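# Seat the pin red-end-up in the matching-depth hole

## Task

The block has three holes, each of a different depth. Stand the pin in one of them with its red end on top, choosing the hole where the whole red section shows above the block and nothing of the rest of the pin does. The pin must stay seated by itself at the end; if it only stays there because a gripper holds it, the goal is not met.

## Robot and tools

Robot: two arms, left_arm and right_arm, each with a two-finger parallel gripper and a wrist camera. Bases in the scene frame: left_arm at (-0.031, +0.324, +0.414) m and right_arm at (-0.002, -0.272, +0.414) m. Both bases are tilted. Mounting plates and the metal frame behind the arms are fixed obstacles.

Frames: every reported pose uses a single scene frame. Its origin is on the table surface midway between the arms, +z is up, +x points out over the table, and left_arm sits on the +y side. The arm names do not match left or right in any image. Each gripper also has its own axes: the fingers extend along its +z and close along its y. end_effector_position is the spot between the finger pads, about 1 cm back from the tips.

Row layout, shared by execute_actions and move: one flat list of 14 numbers, each in [-1, 1]. The first seven are left_arm (dx, dy, dz, rx, ry, rz, opening) and the last seven are right_arm in the same order. All 14 are needed even if only one arm moves. dx to rz are an offset, not a pose. They are expressed in that gripper's own axes and scaled so that 1.0 equals 0.6 m of travel or 180 degrees of turn. rx, ry, rz together form a single rotation vector. The offset is counted from the gripper's pose in the most recent result that showed it. Before any result in the scene has shown it, and for the second and later calls within one reply, it is counted from where the gripper is when the action begins. Opening is absolute, not an offset: +1 is fully open (0.094 m) and -1 is closed. All zeros in the first six numbers do not mean stay still. They pull the gripper back to its reference pose.

execute_actions(actions, pictures): actions holds at most one item.
- An empty list only reports the current state.
- {"rows": [...], "steps": n}: rows holds 1 to 15 rows and steps is 1 to 15 (default 15). Each step lasts 1/30 s and applies one row, and the last row repeats if rows run out. Every row is measured from the same reference pose, not from the row before it.
- {"steps": n} without rows is a wait of up to 300 steps, counted from the previous result, so your reply time uses some of it.
- pictures (true/false) turns camera images on or off. They are included by default.
- A refused call sends nothing to the robot.

move(target, speed): target is one 14-number row, laid out and referenced as above. Each gripper travels in a straight line toward its target and both arms finish together, over 0.5 to 10 s. A path that would run longer is cut off at 10 s. speed is the path speed in m/s, from 0.002 to 0.5 (default 0.25), and turning is capped at twice that figure in rad/s. Openings are sent when the move begins. Paths ignore obstacles and the other arm, and a real gripper can trail, drift or overshoot the speed, most of all near full reach. Faster moves and targets set deeper past a contact press harder. The result adds a "move:" line with the ending (done, off_target, moving, held, fault), any limits (paced = the sent pose was clipped; held = a check blocked some steps, after which the arm may jump quickly), and each gripper's distance from its target.

wait(seconds): 0 to 10 s of letting the simulation run with no new command.

zoom_image(camera, region): camera is cam_high, cam_left_wrist or cam_right_wrist. region is [x0, y0, x1, y1] in pixels of that camera's latest image (896x504, origin at top left), no larger than 504x504.

read_manual(section): returns only the licence texts ("licences").

finished_scene(scene): ends the given scene (1 or 2) for good and reports whether the goal was met. Call it only once the pin is released and standing stably in the right hole.

Reading results: the state line gives each gripper's position (m) and quaternion (wxyz) in the scene frame. grip_measured is the finger opening on the command scale, and the last joint value is the opening in metres. A "Hand target" line shows where the controller is steering each gripper. HELD marks control steps where your row was partly or fully withheld. "pose unreachable" means the clearance check altered or blocked a command. "too close" is a proximity warning. FAULT means an arm has stopped. MOTOR HOT appears at 85 °C, and at 100 °C that arm drops whatever it holds and falls.

Control behaviour: at each step the command is limited to 70 mm and 16 degrees away from the measured pose, so a large offset may need several actions. Check the reported pose and send the remainder. Arms tend to settle a centimetre or more low. To hold an arm in place, send the correcting offset in the first call of a reply and zeros afterward, aiming higher if it keeps sagging. If position and orientation conflict, position wins. Each arm's printed position can be off, more so at long reach.

Gripping: to hold the pin, command an opening about 0.03 below grip_measured, or less for a lighter grip. Readings may be off by about 1 mm. Finger force tops out around 50 to 62 N per pad, and thin parts get less.

Cameras: cam_high is fixed and gives an overview, and the two wrist cameras follow their hands. Calibration intrinsics and extrinsics are supplied and may be off by a few degrees or millimetres. Use zooms to judge hole depths and how much of the pin shows.

Avoid: dropping the pin, slamming or pushing hard into the block or table, letting the arms collide, knocking anything off the table, and holding a load long enough to overheat a motor. Brief tugs on the held pin or pushes on loose objects can happen at random.

Each tool is called after ">>>" as name([rows], argument=value, ...), one row to a line, values as JSON.

## Session

>>> execute_actions(actions=[])

Scene clock: 0.00 s of 5100.00 s.
left_arm: end_effector_position=(+0.3682, +0.2173, +0.1189) grip_measured=+1.000 end_effector_quat_wxyz=(+0.179, +0.403, +0.856, -0.271) | right_arm: end_effector_position=(+0.2500, +0.0587, +0.3050) grip_measured=+1.000 end_effector_quat_wxyz=(-0.252, -0.271, +0.827, +0.424)
Joint positions: left_arm=[0.024 2.1   0.84  0.064 0.009 1.16  0.094] | right_arm=[ 0.517  2.2    1.038 -0.686 -0.216 -0.017  0.094]
Joint velocities: left_arm=[-0.005 -0.015 -0.002 -0.012 -0.081 -0.095  0.   ] | right_arm=[-0.015 -0.005 -0.012  0.007  0.051 -0.066  0.   ]
Hand target (left_arm): +0.369, +0.216, +0.122; +0.182, +0.405, +0.854, -0.271
Hand target (right_arm): +0.252, +0.059, +0.303; -0.252, -0.269, +0.827, +0.424

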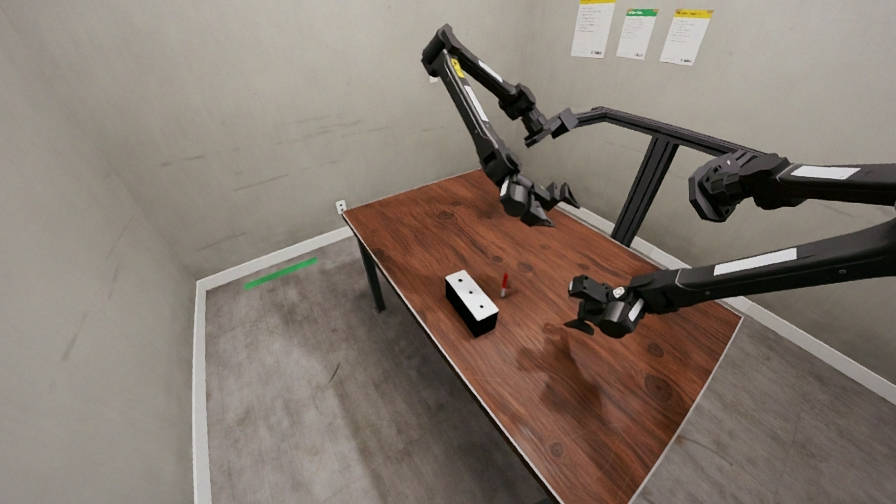

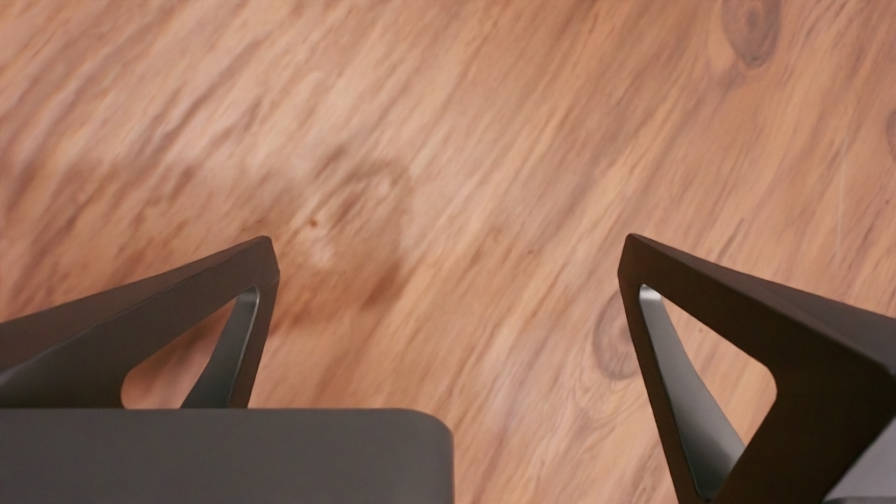

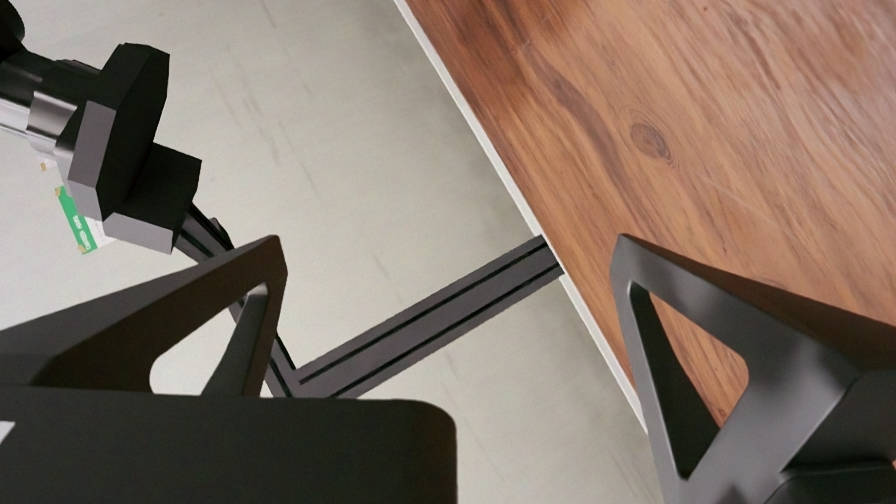

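>>> zoom_image(camera="cam_high", region=[420, 250, 560, 350])

Region (420, 250, 560, 350) of cam_high's 896x504 image, scaled by 3.600, with more detail than that image has; it fills the top 360 rows of this view, and the rest is white.

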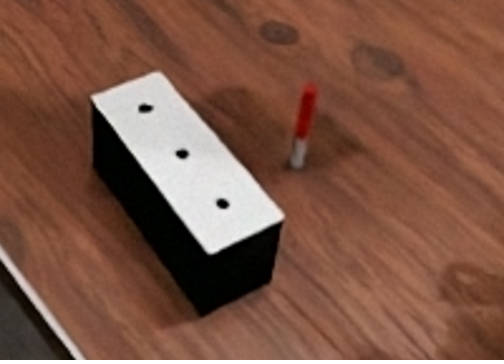

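>>> move(target=[0,0,0,0,0,0,1,-0.21,-0.273,-0.181,0.287,-0.170,0.183,1])

Scene clock: 30.50 s of 5100.00 s.
left_arm: end_effector_position=(+0.3682, +0.2173, +0.1189) grip_measured=+1.000 end_effector_quat_wxyz=(+0.179, +0.403, +0.856, -0.271) | right_arm: end_effector_position=(+0.4481, +0.0023, +0.2146) grip_measured=+1.000 end_effector_quat_wxyz=(+0.007, -0.013, +1.000, +0.008)
Joint positions: left_arm=[0.024 2.1   0.84  0.064 0.009 1.16  0.094] | right_arm=[ 0.494  2.271  1.255 -0.495  0.774  0.449  0.094]
Joint velocities: left_arm=[ 0.015 -0.005 -0.032 -0.007 -0.022 -0.022  0.   ] | right_arm=[-0.005 -0.024  0.017 -0.002 -0.022 -0.037  0.   ]
Hand target (left_arm): +0.368, +0.217, +0.119; +0.179, +0.403, +0.856, -0.271
Hand target (right_arm): +0.452, +0.001, +0.202; +0.004, +0.003, +1.000, +0.004
Off the commanded pose (left_arm): 0.000 m, 0 deg.
Off the commanded pose (right_arm): 0.015 m, 2 deg.
After step 90, 24.70 s passed at rest.
move: off_target (right_arm)
camera_calibration (this result's frames):
cam_right_wrist: T_world_to_cam=[[0.0275548, -0.999569, -0.0101208, -0.00654386], [-0.821338, -0.0284102, 0.569733, 0.250818], [-0.569775, -0.00738633, -0.821767, 0.557024], [0, 0, 0, 1]] pos_world=[0.523566, 0.00469912, 0.314778]

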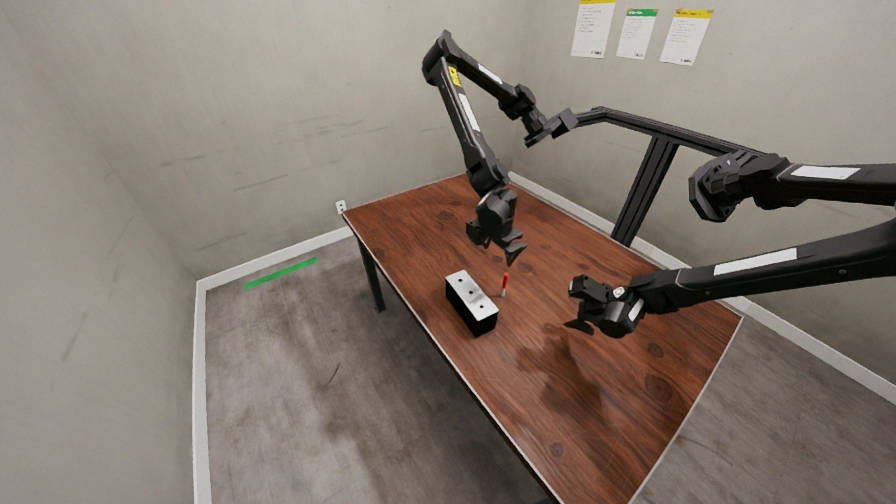

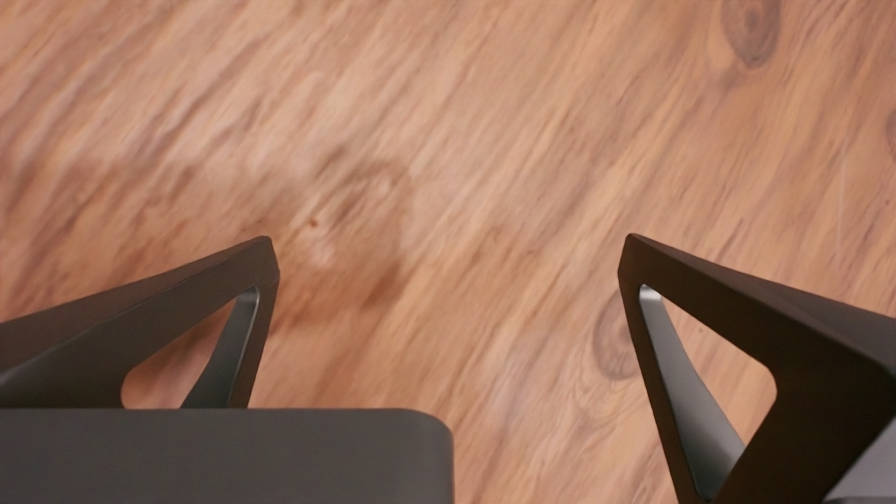

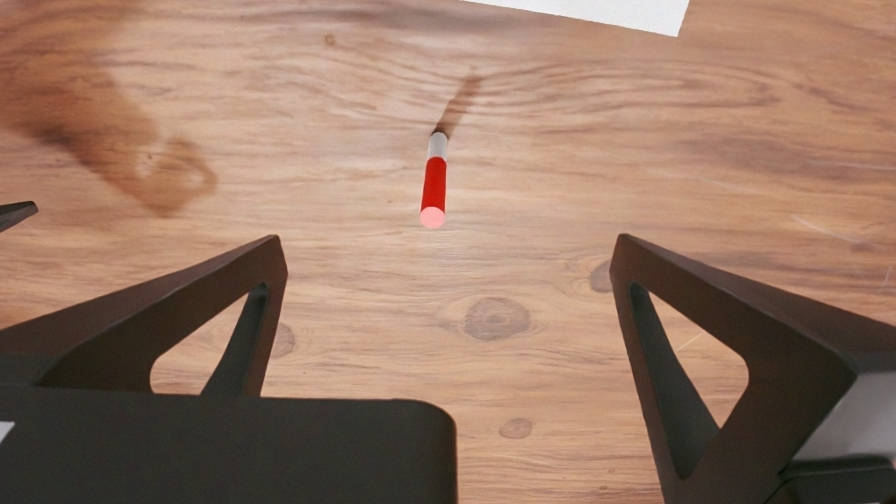

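>>> move(target=[0,0,0,0,0,0,1,0.073,0.016,0.19,0.005,0.004,0.008,0.3], speed=0.12)

Scene clock: 38.50 s of 5100.00 s.
left_arm: end_effector_position=(+0.3682, +0.2173, +0.1189) grip_measured=+1.000 end_effector_quat_wxyz=(+0.179, +0.403, +0.856, -0.271) | right_arm: end_effector_position=(+0.4053, +0.0154, +0.1091) grip_measured=+0.302 end_effector_quat_wxyz=(+0.003, -0.001, +1.000, +0.001)
Joint positions: left_arm=[0.024 2.1   0.84  0.064 0.009 1.16  0.094] | right_arm=[ 0.393  2.474  1.247 -0.204  0.774  0.345  0.061]
Joint velocities: left_arm=[-0.005 -0.005 -0.002 -0.007  0.066  0.037  0.   ] | right_arm=[-0.005 -0.015  0.007 -0.007 -0.037  0.007 -0.001]
Hand target (left_arm): +0.368, +0.217, +0.119; +0.179, +0.403, +0.856, -0.271
Hand target (right_arm): +0.407, +0.014, +0.100; +0.001, +0.000, +1.000, +0.000
Off the commanded pose (left_arm): 0.000 m, 0 deg.
Off the commanded pose (right_arm): 0.009 m, 0 deg.
After step 90, 3.53 s passed at rest.
move: done
camera_calibration (this result's frames):
cam_right_wrist: T_world_to_cam=[[0.00358618, -0.999984, 0.00429448, 0.0147947], [-0.81654, -0.000449114, 0.577289, 0.272936], [-0.577278, -0.00557687, -0.816529, 0.448521], [0, 0, 0, 1]] pos_world=[0.481731, 0.0174184, 0.208605]

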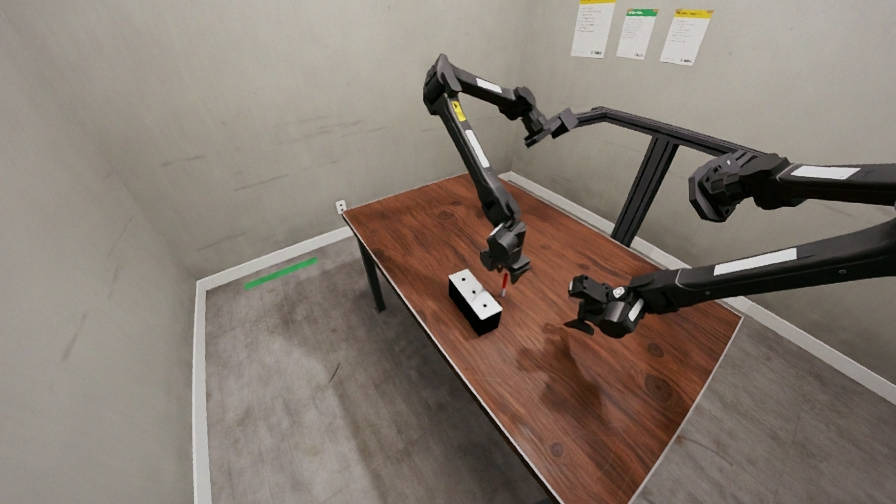

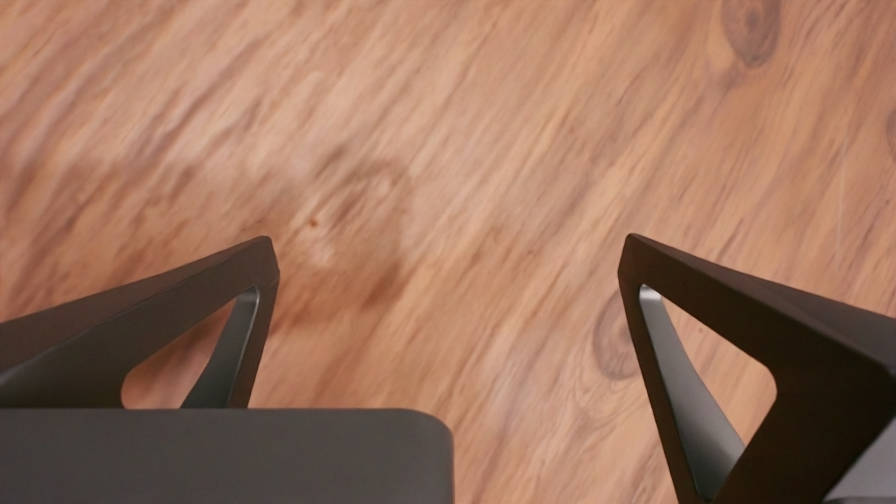

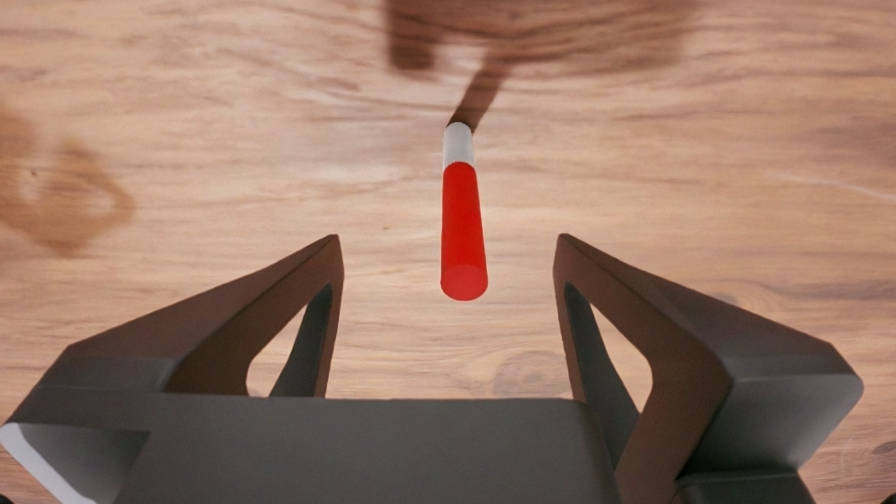

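>>> move(target=[0,0,0,0,0,0,1,-0.002,-0.010,0.04,0,0,0,-0.3], speed=0.05)

Scene clock: 47.20 s of 5100.00 s.
left_arm: end_effector_position=(+0.3682, +0.2173, +0.1189) grip_measured=+1.000 end_effector_quat_wxyz=(+0.179, +0.403, +0.856, -0.271) | right_arm: end_effector_position=(+0.4093, +0.0101, +0.0970) grip_measured=-0.298 end_effector_quat_wxyz=(+0.008, +0.001, +1.000, +0.003)
Joint positions: left_arm=[0.024 2.1   0.84  0.064 0.009 1.16  0.094] | right_arm=[ 0.367  2.484  1.247 -0.156  0.77   0.303  0.033]
Joint velocities: left_arm=[ 0.005  0.005 -0.007 -0.017  0.022 -0.066  0.   ] | right_arm=[ 0.005 -0.005 -0.007  0.012 -0.081 -0.022  0.002]
Hand target (left_arm): +0.368, +0.217, +0.119; +0.179, +0.403, +0.856, -0.271
Hand target (right_arm): +0.407, +0.010, +0.085; +0.003, -0.001, +1.000, +0.001
Off the commanded pose (left_arm): 0.000 m, 0 deg.
Off the commanded pose (right_arm): 0.012 m, 1 deg.
After step 90, 4.77 s passed at rest.
move: off_target (right_arm)
camera_calibration (this result's frames):
cam_right_wrist: T_world_to_cam=[[0.000674246, -0.999999, 0.00109449, 0.0110587], [-0.821807, 0.0000695048, 0.569766, 0.2861], [-0.569766, -0.00128362, -0.821806, 0.438318], [0, 0, 0, 1]] pos_world=[0.48485, 0.0116014, 0.19719]

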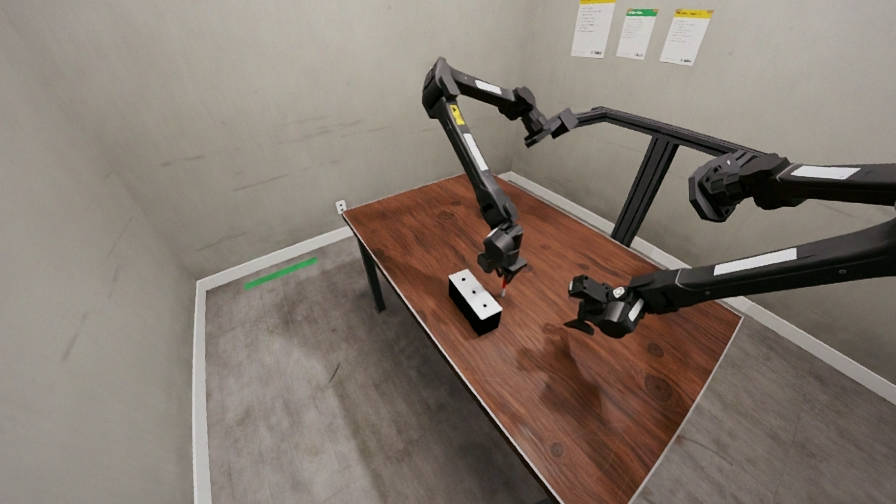

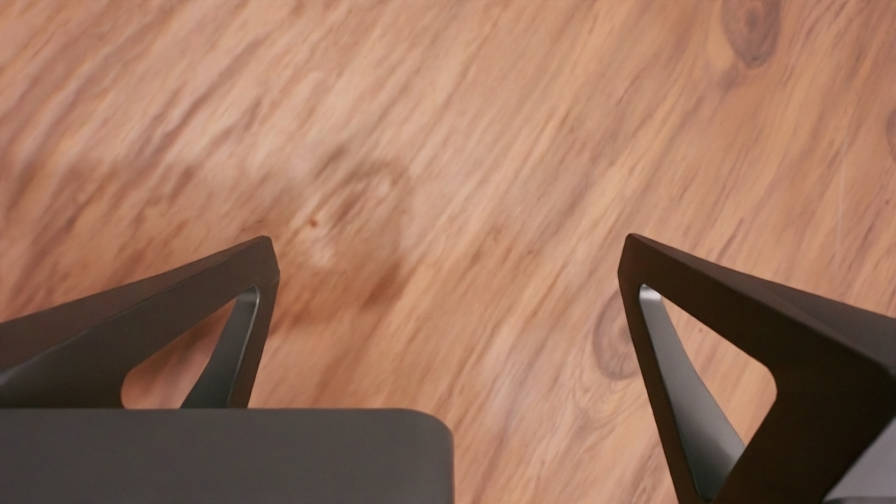

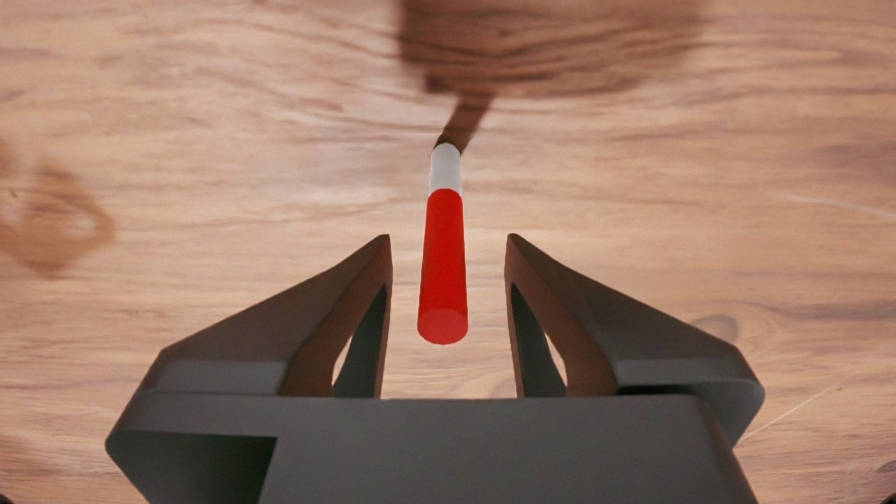

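>>> move(target=[0,0,0,0,0,0,1,0.009,0.002,0.022,0.002,0.005,0,-0.55], speed=0.04)

>>> move(target=[0,0,0,0,0,0,1,0,0,0.015,0,0,0,-0.78])

Scene clock: 55.73 s of 5100.00 s.
left_arm: end_effector_position=(+0.3682, +0.2173, +0.1189) grip_measured=+1.000 end_effector_quat_wxyz=(+0.179, +0.403, +0.856, -0.271) | right_arm: end_effector_position=(+0.4100, +0.0118, +0.0956) grip_measured=-0.548 end_effector_quat_wxyz=(+0.008, +0.001, +1.000, +0.003)
Joint positions: left_arm=[0.024 2.1   0.84  0.064 0.009 1.16  0.094] | right_arm=[ 0.367  2.489  1.253 -0.155  0.77   0.302  0.021]
Joint velocities: left_arm=[-0.005  0.005 -0.002  0.012  0.037 -0.051  0.   ] | right_arm=[ 0.005  0.005 -0.017  0.002 -0.007 -0.037 -0.001]
Hand target (left_arm): +0.368, +0.217, +0.119; +0.179, +0.403, +0.856, -0.271
Hand target (right_arm): +0.404, +0.011, +0.084; -0.000, +0.001, +1.000, -0.001
Off the commanded pose (left_arm): 0.000 m, 0 deg.
Off the commanded pose (right_arm): 0.013 m, 1 deg.
After step 90, 4.80 s passed at rest.
move: off_target (right_arm)
camera_calibration (this result's frames):
cam_right_wrist: T_world_to_cam=[[0.00102075, -0.999999, 0.000857161, 0.0126616], [-0.822255, -0.000351487, 0.56912, 0.287764], [-0.569119, -0.00128573, -0.822254, 0.437303], [0, 0, 0, 1]] pos_world=[0.485479, 0.013325, 0.195791]

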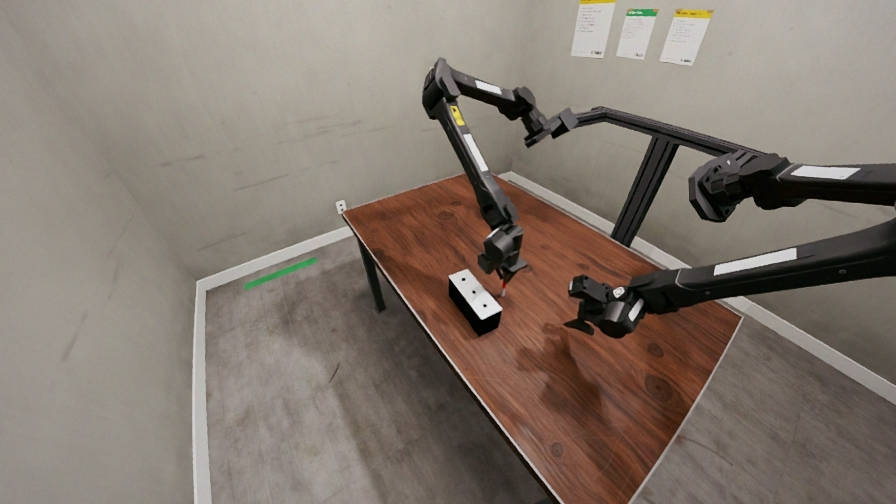

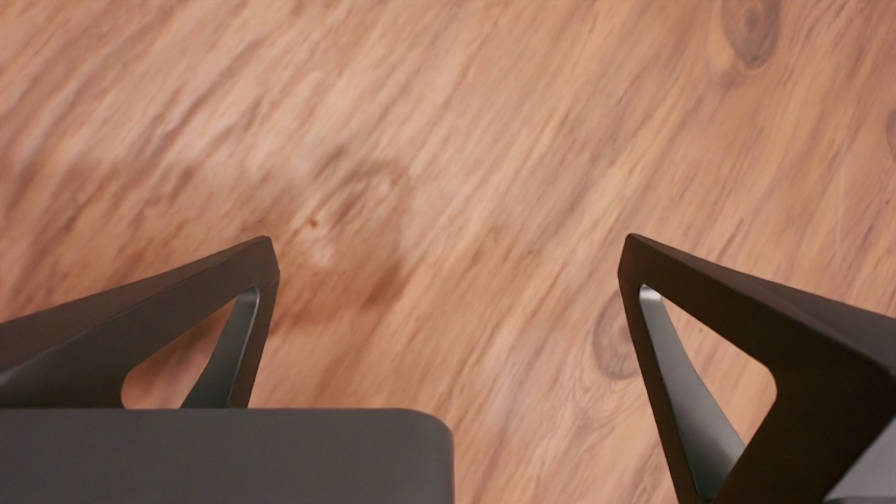

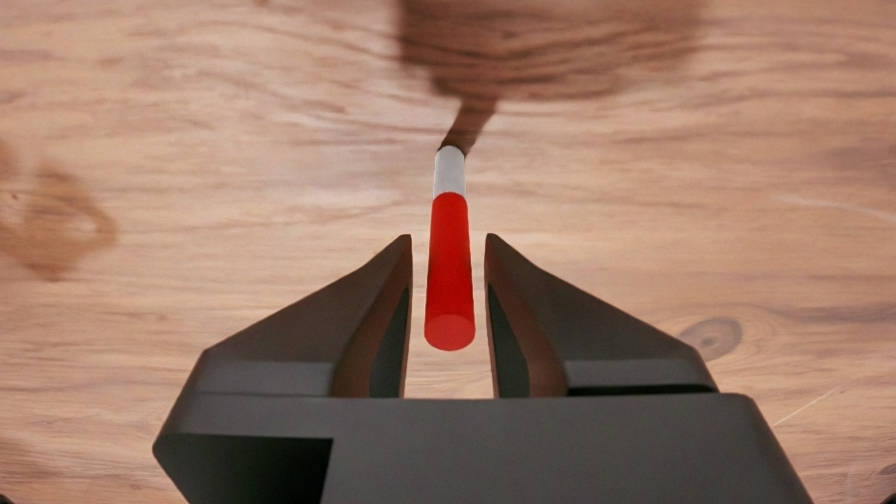

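Scene clock: 56.43 s of 5100.00 s.
left_arm: end_effector_position=(+0.3682, +0.2173, +0.1189) grip_measured=+1.000 end_effector_quat_wxyz=(+0.179, +0.403, +0.856, -0.271) | right_arm: end_effector_position=(+0.4113, +0.0123, +0.0955) grip_measured=-0.756 end_effector_quat_wxyz=(+0.010, +0.002, +1.000, +0.004)
Joint positions: left_arm=[0.024 2.1   0.84  0.064 0.009 1.16  0.094] | right_arm=[ 0.367  2.49   1.253 -0.148  0.77   0.299  0.011]
Joint velocities: left_arm=[-0.015  0.005  0.002  0.002  0.022  0.095  0.   ] | right_arm=[-0.015  0.005  0.007 -0.017  0.007 -0.037  0.   ]
Hand target (left_arm): +0.368, +0.217, +0.119; +0.179, +0.403, +0.856, -0.271
Hand target (right_arm): +0.410, +0.012, +0.087; +0.008, +0.001, +1.000, +0.003
Off the commanded pose (left_arm): 0.000 m, 0 deg.
Off the commanded pose (right_arm): 0.009 m, 0 deg.
move: done
camera_calibration (this result's frames):
cam_right_wrist: T_world_to_cam=[[-0.00135748, -0.999999, -0.000714027, 0.0142882], [-0.825067, 0.00071656, 0.565035, 0.290368], [-0.565034, 0.00135614, -0.825067, 0.436489], [0, 0, 0, 1]] pos_world=[0.486223, 0.0134882, 0.196074]

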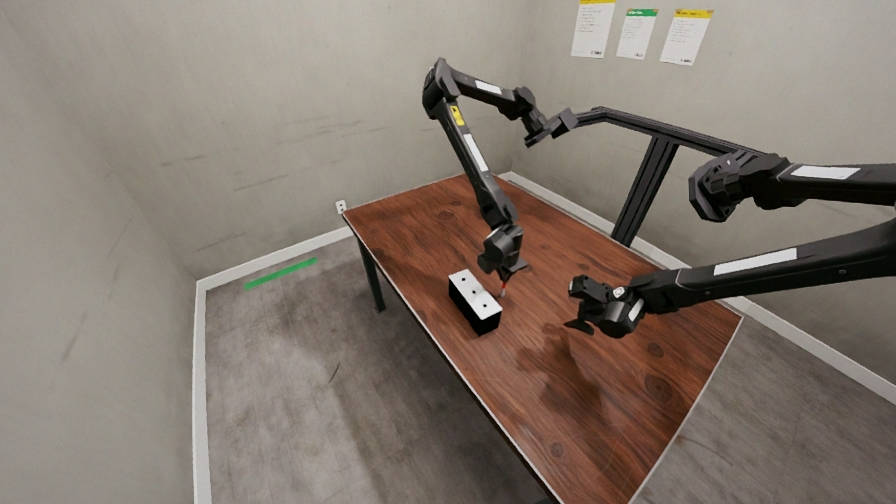

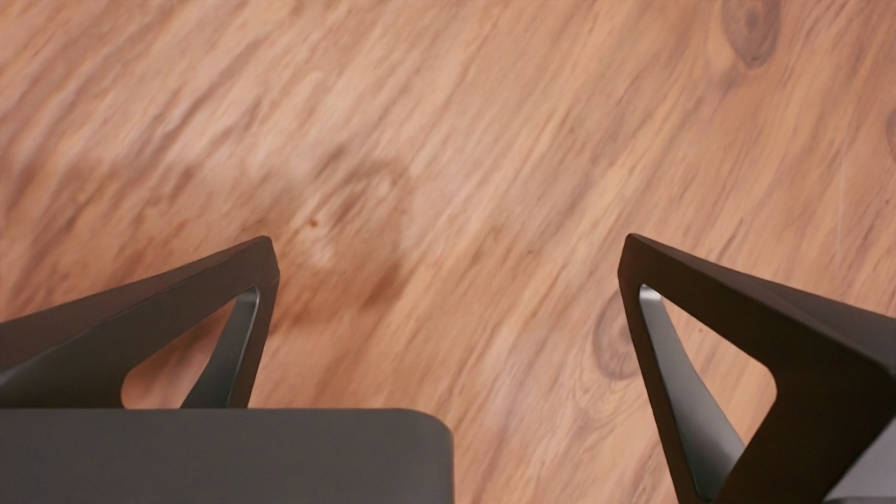

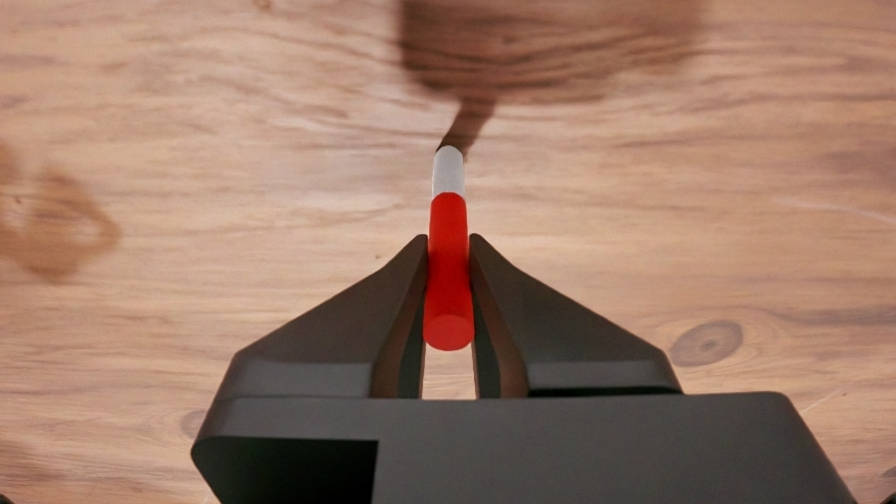

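>>> move(target=[0,0,0,0,0,0,1,0,0,-0.2,0,0,0,-0.79], speed=0.15)

>>> move(target=[0,0,0,0,0,0,1,-0.2,-0.04,0,0,0,0,-0.79], speed=0.15)

Scene clock: 62.77 s of 5100.00 s.
left_arm: end_effector_position=(+0.3682, +0.2173, +0.1189) grip_measured=+1.000 end_effector_quat_wxyz=(+0.179, +0.403, +0.856, -0.271) | right_arm: end_effector_position=(+0.4094, +0.0113, +0.2120) grip_measured=-0.756 end_effector_quat_wxyz=(+0.012, -0.002, +1.000, +0.005)
Joint positions: left_arm=[0.024 2.1   0.84  0.064 0.009 1.16  0.094] | right_arm=[ 0.531  2.288  1.177 -0.431  0.786  0.516  0.011]
Joint velocities: left_arm=[-0.005 -0.005 -0.007  0.007 -0.022  0.007  0.   ] | right_arm=[-0.015  0.005 -0.017  0.002 -0.037  0.051  0.   ]
Hand target (left_arm): +0.368, +0.217, +0.119; +0.179, +0.403, +0.856, -0.271
Hand target (right_arm): +0.408, +0.010, +0.215; +0.011, +0.002, +1.000, +0.003
Off the commanded pose (left_arm): 0.000 m, 0 deg.
Off the commanded pose (right_arm): 0.004 m, 1 deg.
After step 90, 2.10 s passed at rest.
move: done
camera_calibration (this result's frames):
cam_right_wrist: T_world_to_cam=[[0.00677835, -0.999972, -0.00328504, 0.0105653], [-0.826694, -0.00745201, 0.562603, 0.224271], [-0.562612, -0.0010978, -0.826721, 0.530967], [0, 0, 0, 1]] pos_world=[0.48406, 0.0128192, 0.312821]

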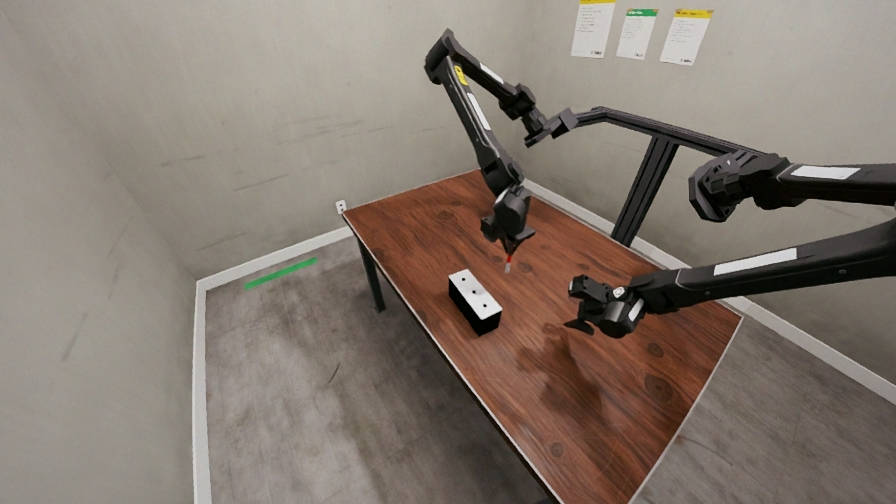

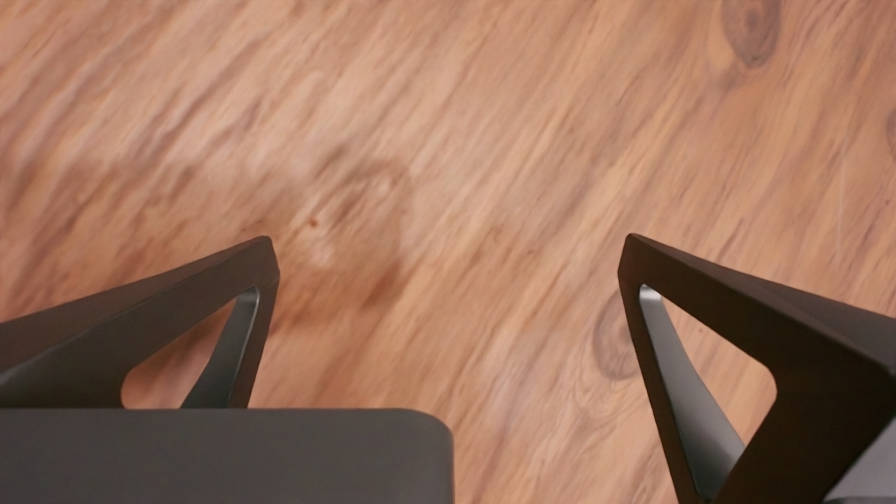

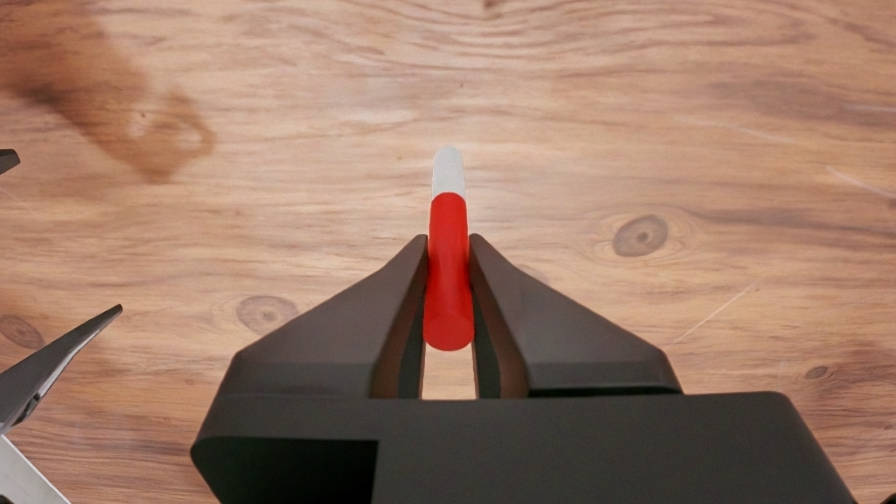

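Scene clock: 63.97 s of 5100.00 s.
left_arm: end_effector_position=(+0.3682, +0.2173, +0.1189) grip_measured=+1.000 end_effector_quat_wxyz=(+0.179, +0.403, +0.856, -0.271) | right_arm: end_effector_position=(+0.5214, -0.0064, +0.2180) grip_measured=-0.756 end_effector_quat_wxyz=(+0.013, -0.002, +1.000, +0.005)
Joint positions: left_arm=[0.024 2.1   0.84  0.064 0.009 1.16  0.094] | right_arm=[ 0.449  2.288  1.436 -0.604  0.781  0.398  0.011]
Joint velocities: left_arm=[-0.015 -0.005 -0.012  0.007 -0.007  0.007  0.   ] | right_arm=[-0.005 -0.005 -0.007 -0.027  0.022  0.022  0.001]
Hand target (left_arm): +0.368, +0.217, +0.119; +0.179, +0.403, +0.856, -0.271
Hand target (right_arm): +0.529, -0.012, +0.215; +0.011, -0.002, +1.000, +0.005
Off the commanded pose (left_arm): 0.000 m, 0 deg.
Off the commanded pose (right_arm): 0.010 m, 0 deg.
move: done
camera_calibration (this result's frames):
cam_right_wrist: T_world_to_cam=[[0.00615308, -0.999971, -0.0043778, -0.00730059], [-0.82828, -0.00754941, 0.560264, 0.314696], [-0.560281, 0.000178699, -0.828303, 0.59803], [0, 0, 0, 1]] pos_world=[0.595766, -0.00503148, 0.319005]

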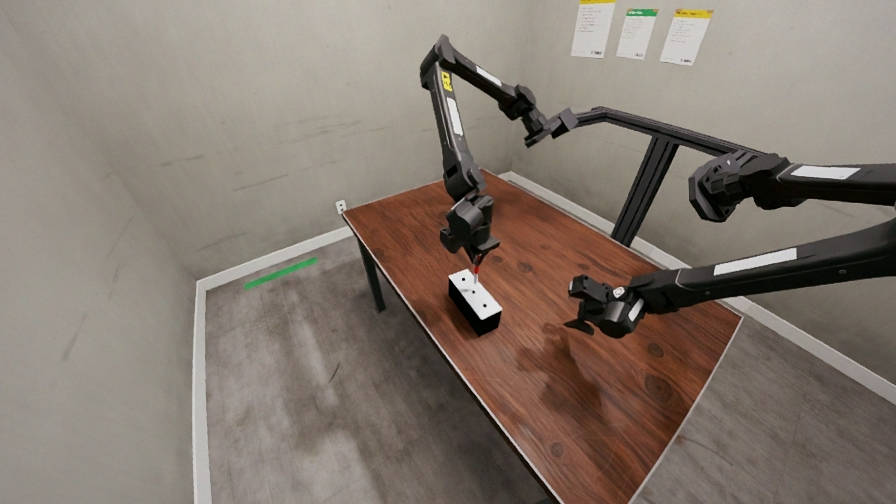

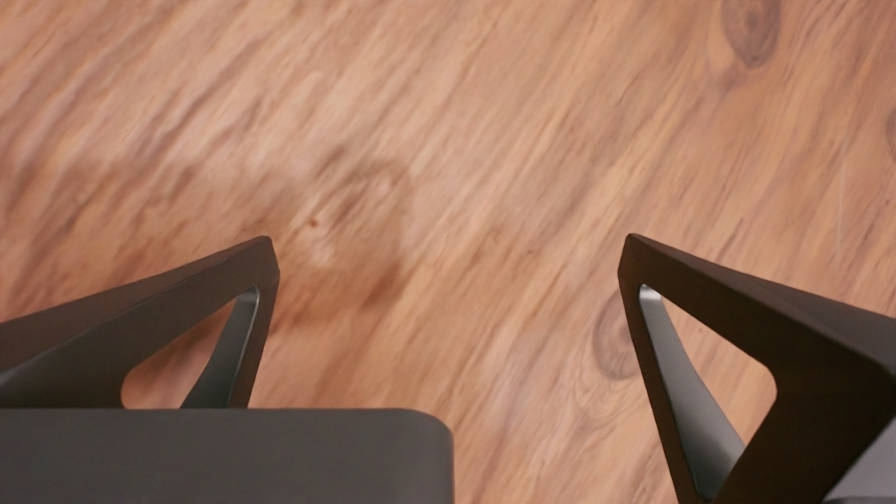

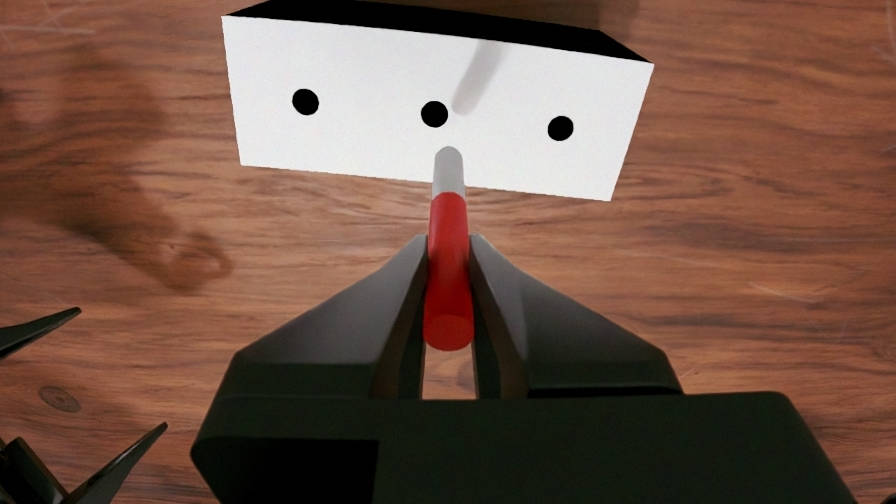

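>>> move(target=[0,0,0,0,0,0,1,-0.012,0.010,0.06,0.001,0.004,0,-0.79], speed=0.05)

Scene clock: 74.10 s of 5100.00 s.
left_arm: end_effector_position=(+0.3682, +0.2173, +0.1189) grip_measured=+1.000 end_effector_quat_wxyz=(+0.179, +0.403, +0.856, -0.271) | right_arm: end_effector_position=(+0.5211, -0.0003, +0.1911) grip_measured=-0.756 end_effector_quat_wxyz=(+0.005, -0.006, +1.000, +0.003)
Joint positions: left_arm=[0.024 2.1   0.84  0.064 0.009 1.16  0.094] | right_arm=[ 0.423  2.344  1.472 -0.581  0.777  0.371  0.011]
Joint velocities: left_arm=[-0.005  0.005 -0.007 -0.012 -0.051  0.022  0.   ] | right_arm=[-0.005 -0.015  0.002  0.002 -0.022 -0.051 -0.001]
Hand target (left_arm): +0.368, +0.217, +0.119; +0.179, +0.403, +0.856, -0.271
Hand target (right_arm): +0.530, +0.000, +0.183; +0.007, -0.002, +1.000, +0.004
Off the commanded pose (left_arm): 0.000 m, 0 deg.
Off the commanded pose (right_arm): 0.012 m, 1 deg.
After step 90, 6.07 s passed at rest.
move: off_target (right_arm)
camera_calibration (this result's frames):
cam_right_wrist: T_world_to_cam=[[0.0144743, -0.999894, 0.00125112, -0.0067749], [-0.81929, -0.0111426, 0.573271, 0.322405], [-0.573196, -0.00932273, -0.819365, 0.580611], [0, 0, 0, 1]] pos_world=[0.597045, 0.00223111, 0.290915]

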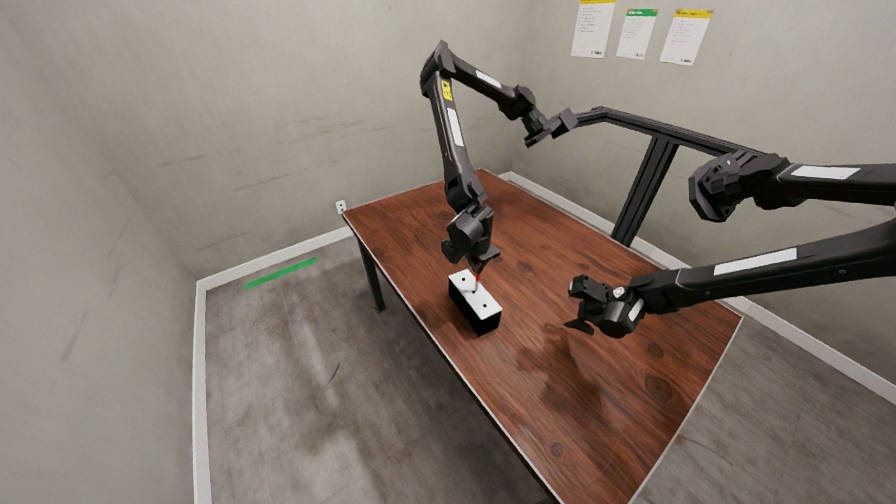

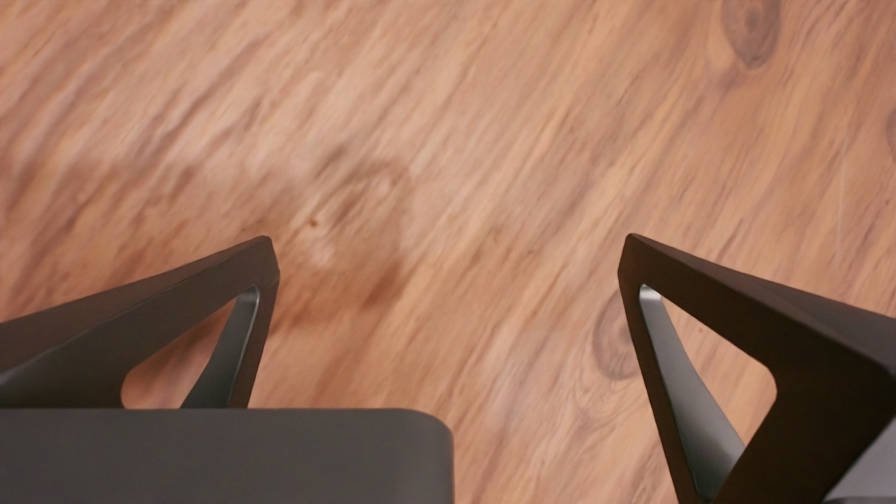

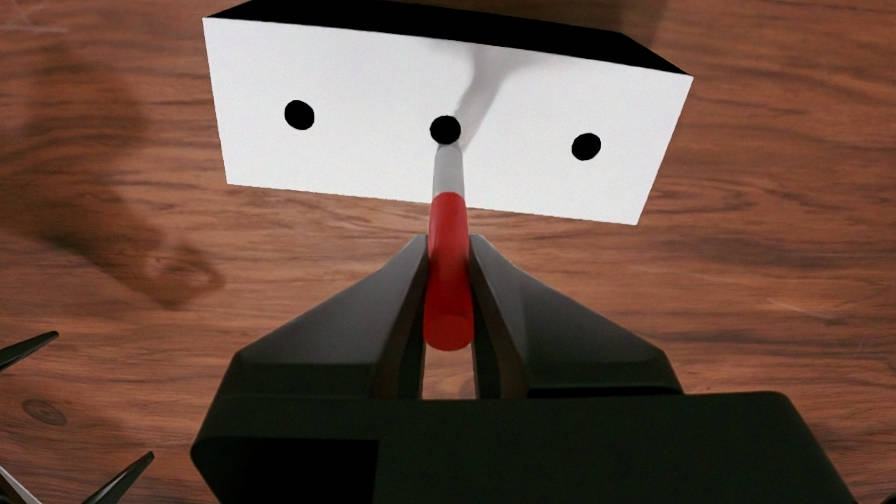

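>>> move(target=[0,0,0,0,0,0,1,-0.028,0.003,0.014,0,-0.003,0,-0.79], speed=0.03)

Scene clock: 78.90 s of 5100.00 s.
left_arm: end_effector_position=(+0.3682, +0.2173, +0.1189) grip_measured=+1.000 end_effector_quat_wxyz=(+0.179, +0.403, +0.856, -0.271) | right_arm: end_effector_position=(+0.5351, +0.0016, +0.1947) grip_measured=-0.756 end_effector_quat_wxyz=(+0.014, -0.004, +1.000, +0.006)
Joint positions: left_arm=[0.024 2.1   0.84  0.064 0.009 1.16  0.094] | right_arm=[ 0.423  2.346  1.5   -0.581  0.777  0.357  0.011]
Joint velocities: left_arm=[-0.015 -0.005  0.012 -0.007  0.051 -0.037  0.   ] | right_arm=[ 0.005 -0.005 -0.012 -0.002 -0.081  0.007  0.   ]
Hand target (left_arm): +0.368, +0.217, +0.119; +0.179, +0.403, +0.856, -0.271
Hand target (right_arm): +0.538, +0.002, +0.183; +0.010, -0.006, +1.000, +0.003
Off the commanded pose (left_arm): 0.000 m, 0 deg.
Off the commanded pose (right_arm): 0.012 m, 1 deg.
After step 90, 0.90 s passed at rest.
move: off_target (right_arm)
camera_calibration (this result's frames):
cam_right_wrist: T_world_to_cam=[[0.0100408, -0.999935, -0.00538385, -0.00134611], [-0.829067, -0.011335, 0.559034, 0.339804], [-0.559059, -0.00114958, -0.829127, 0.585913], [0, 0, 0, 1]] pos_world=[0.609294, 0.00317921, 0.295828]

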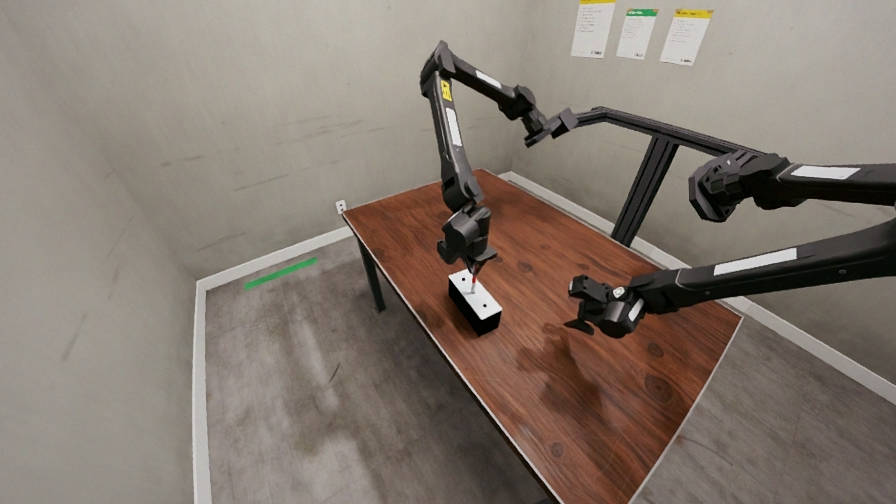

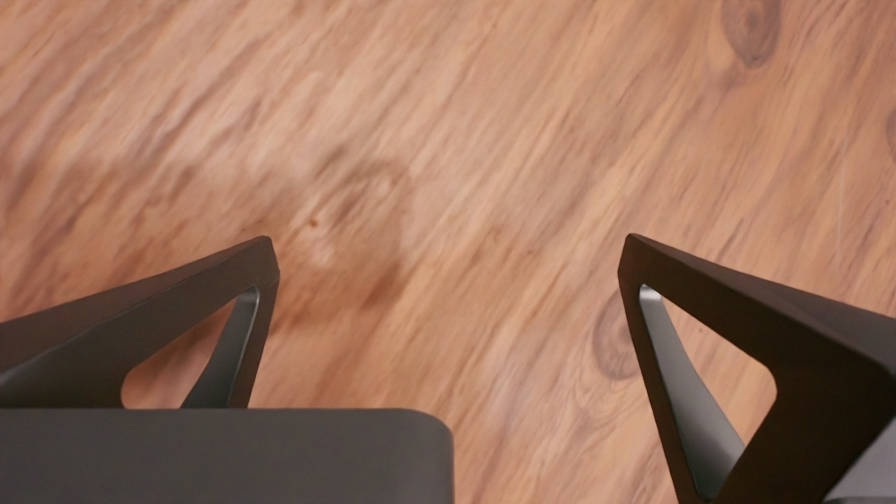

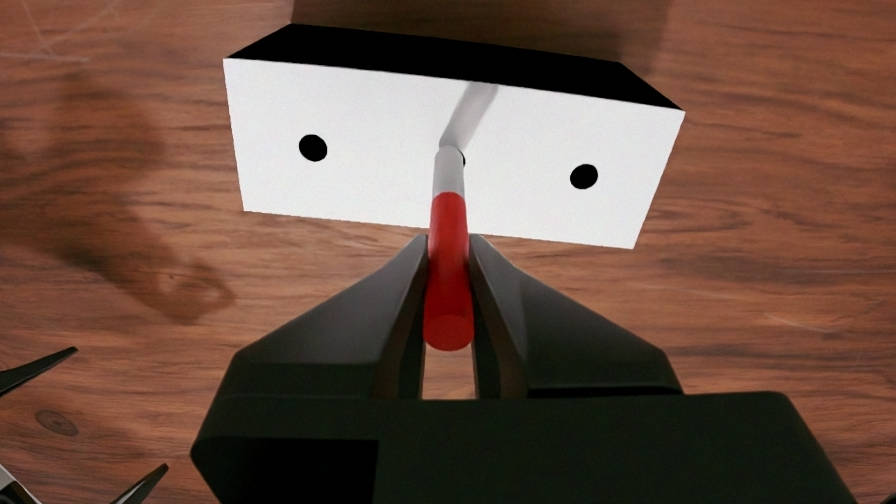

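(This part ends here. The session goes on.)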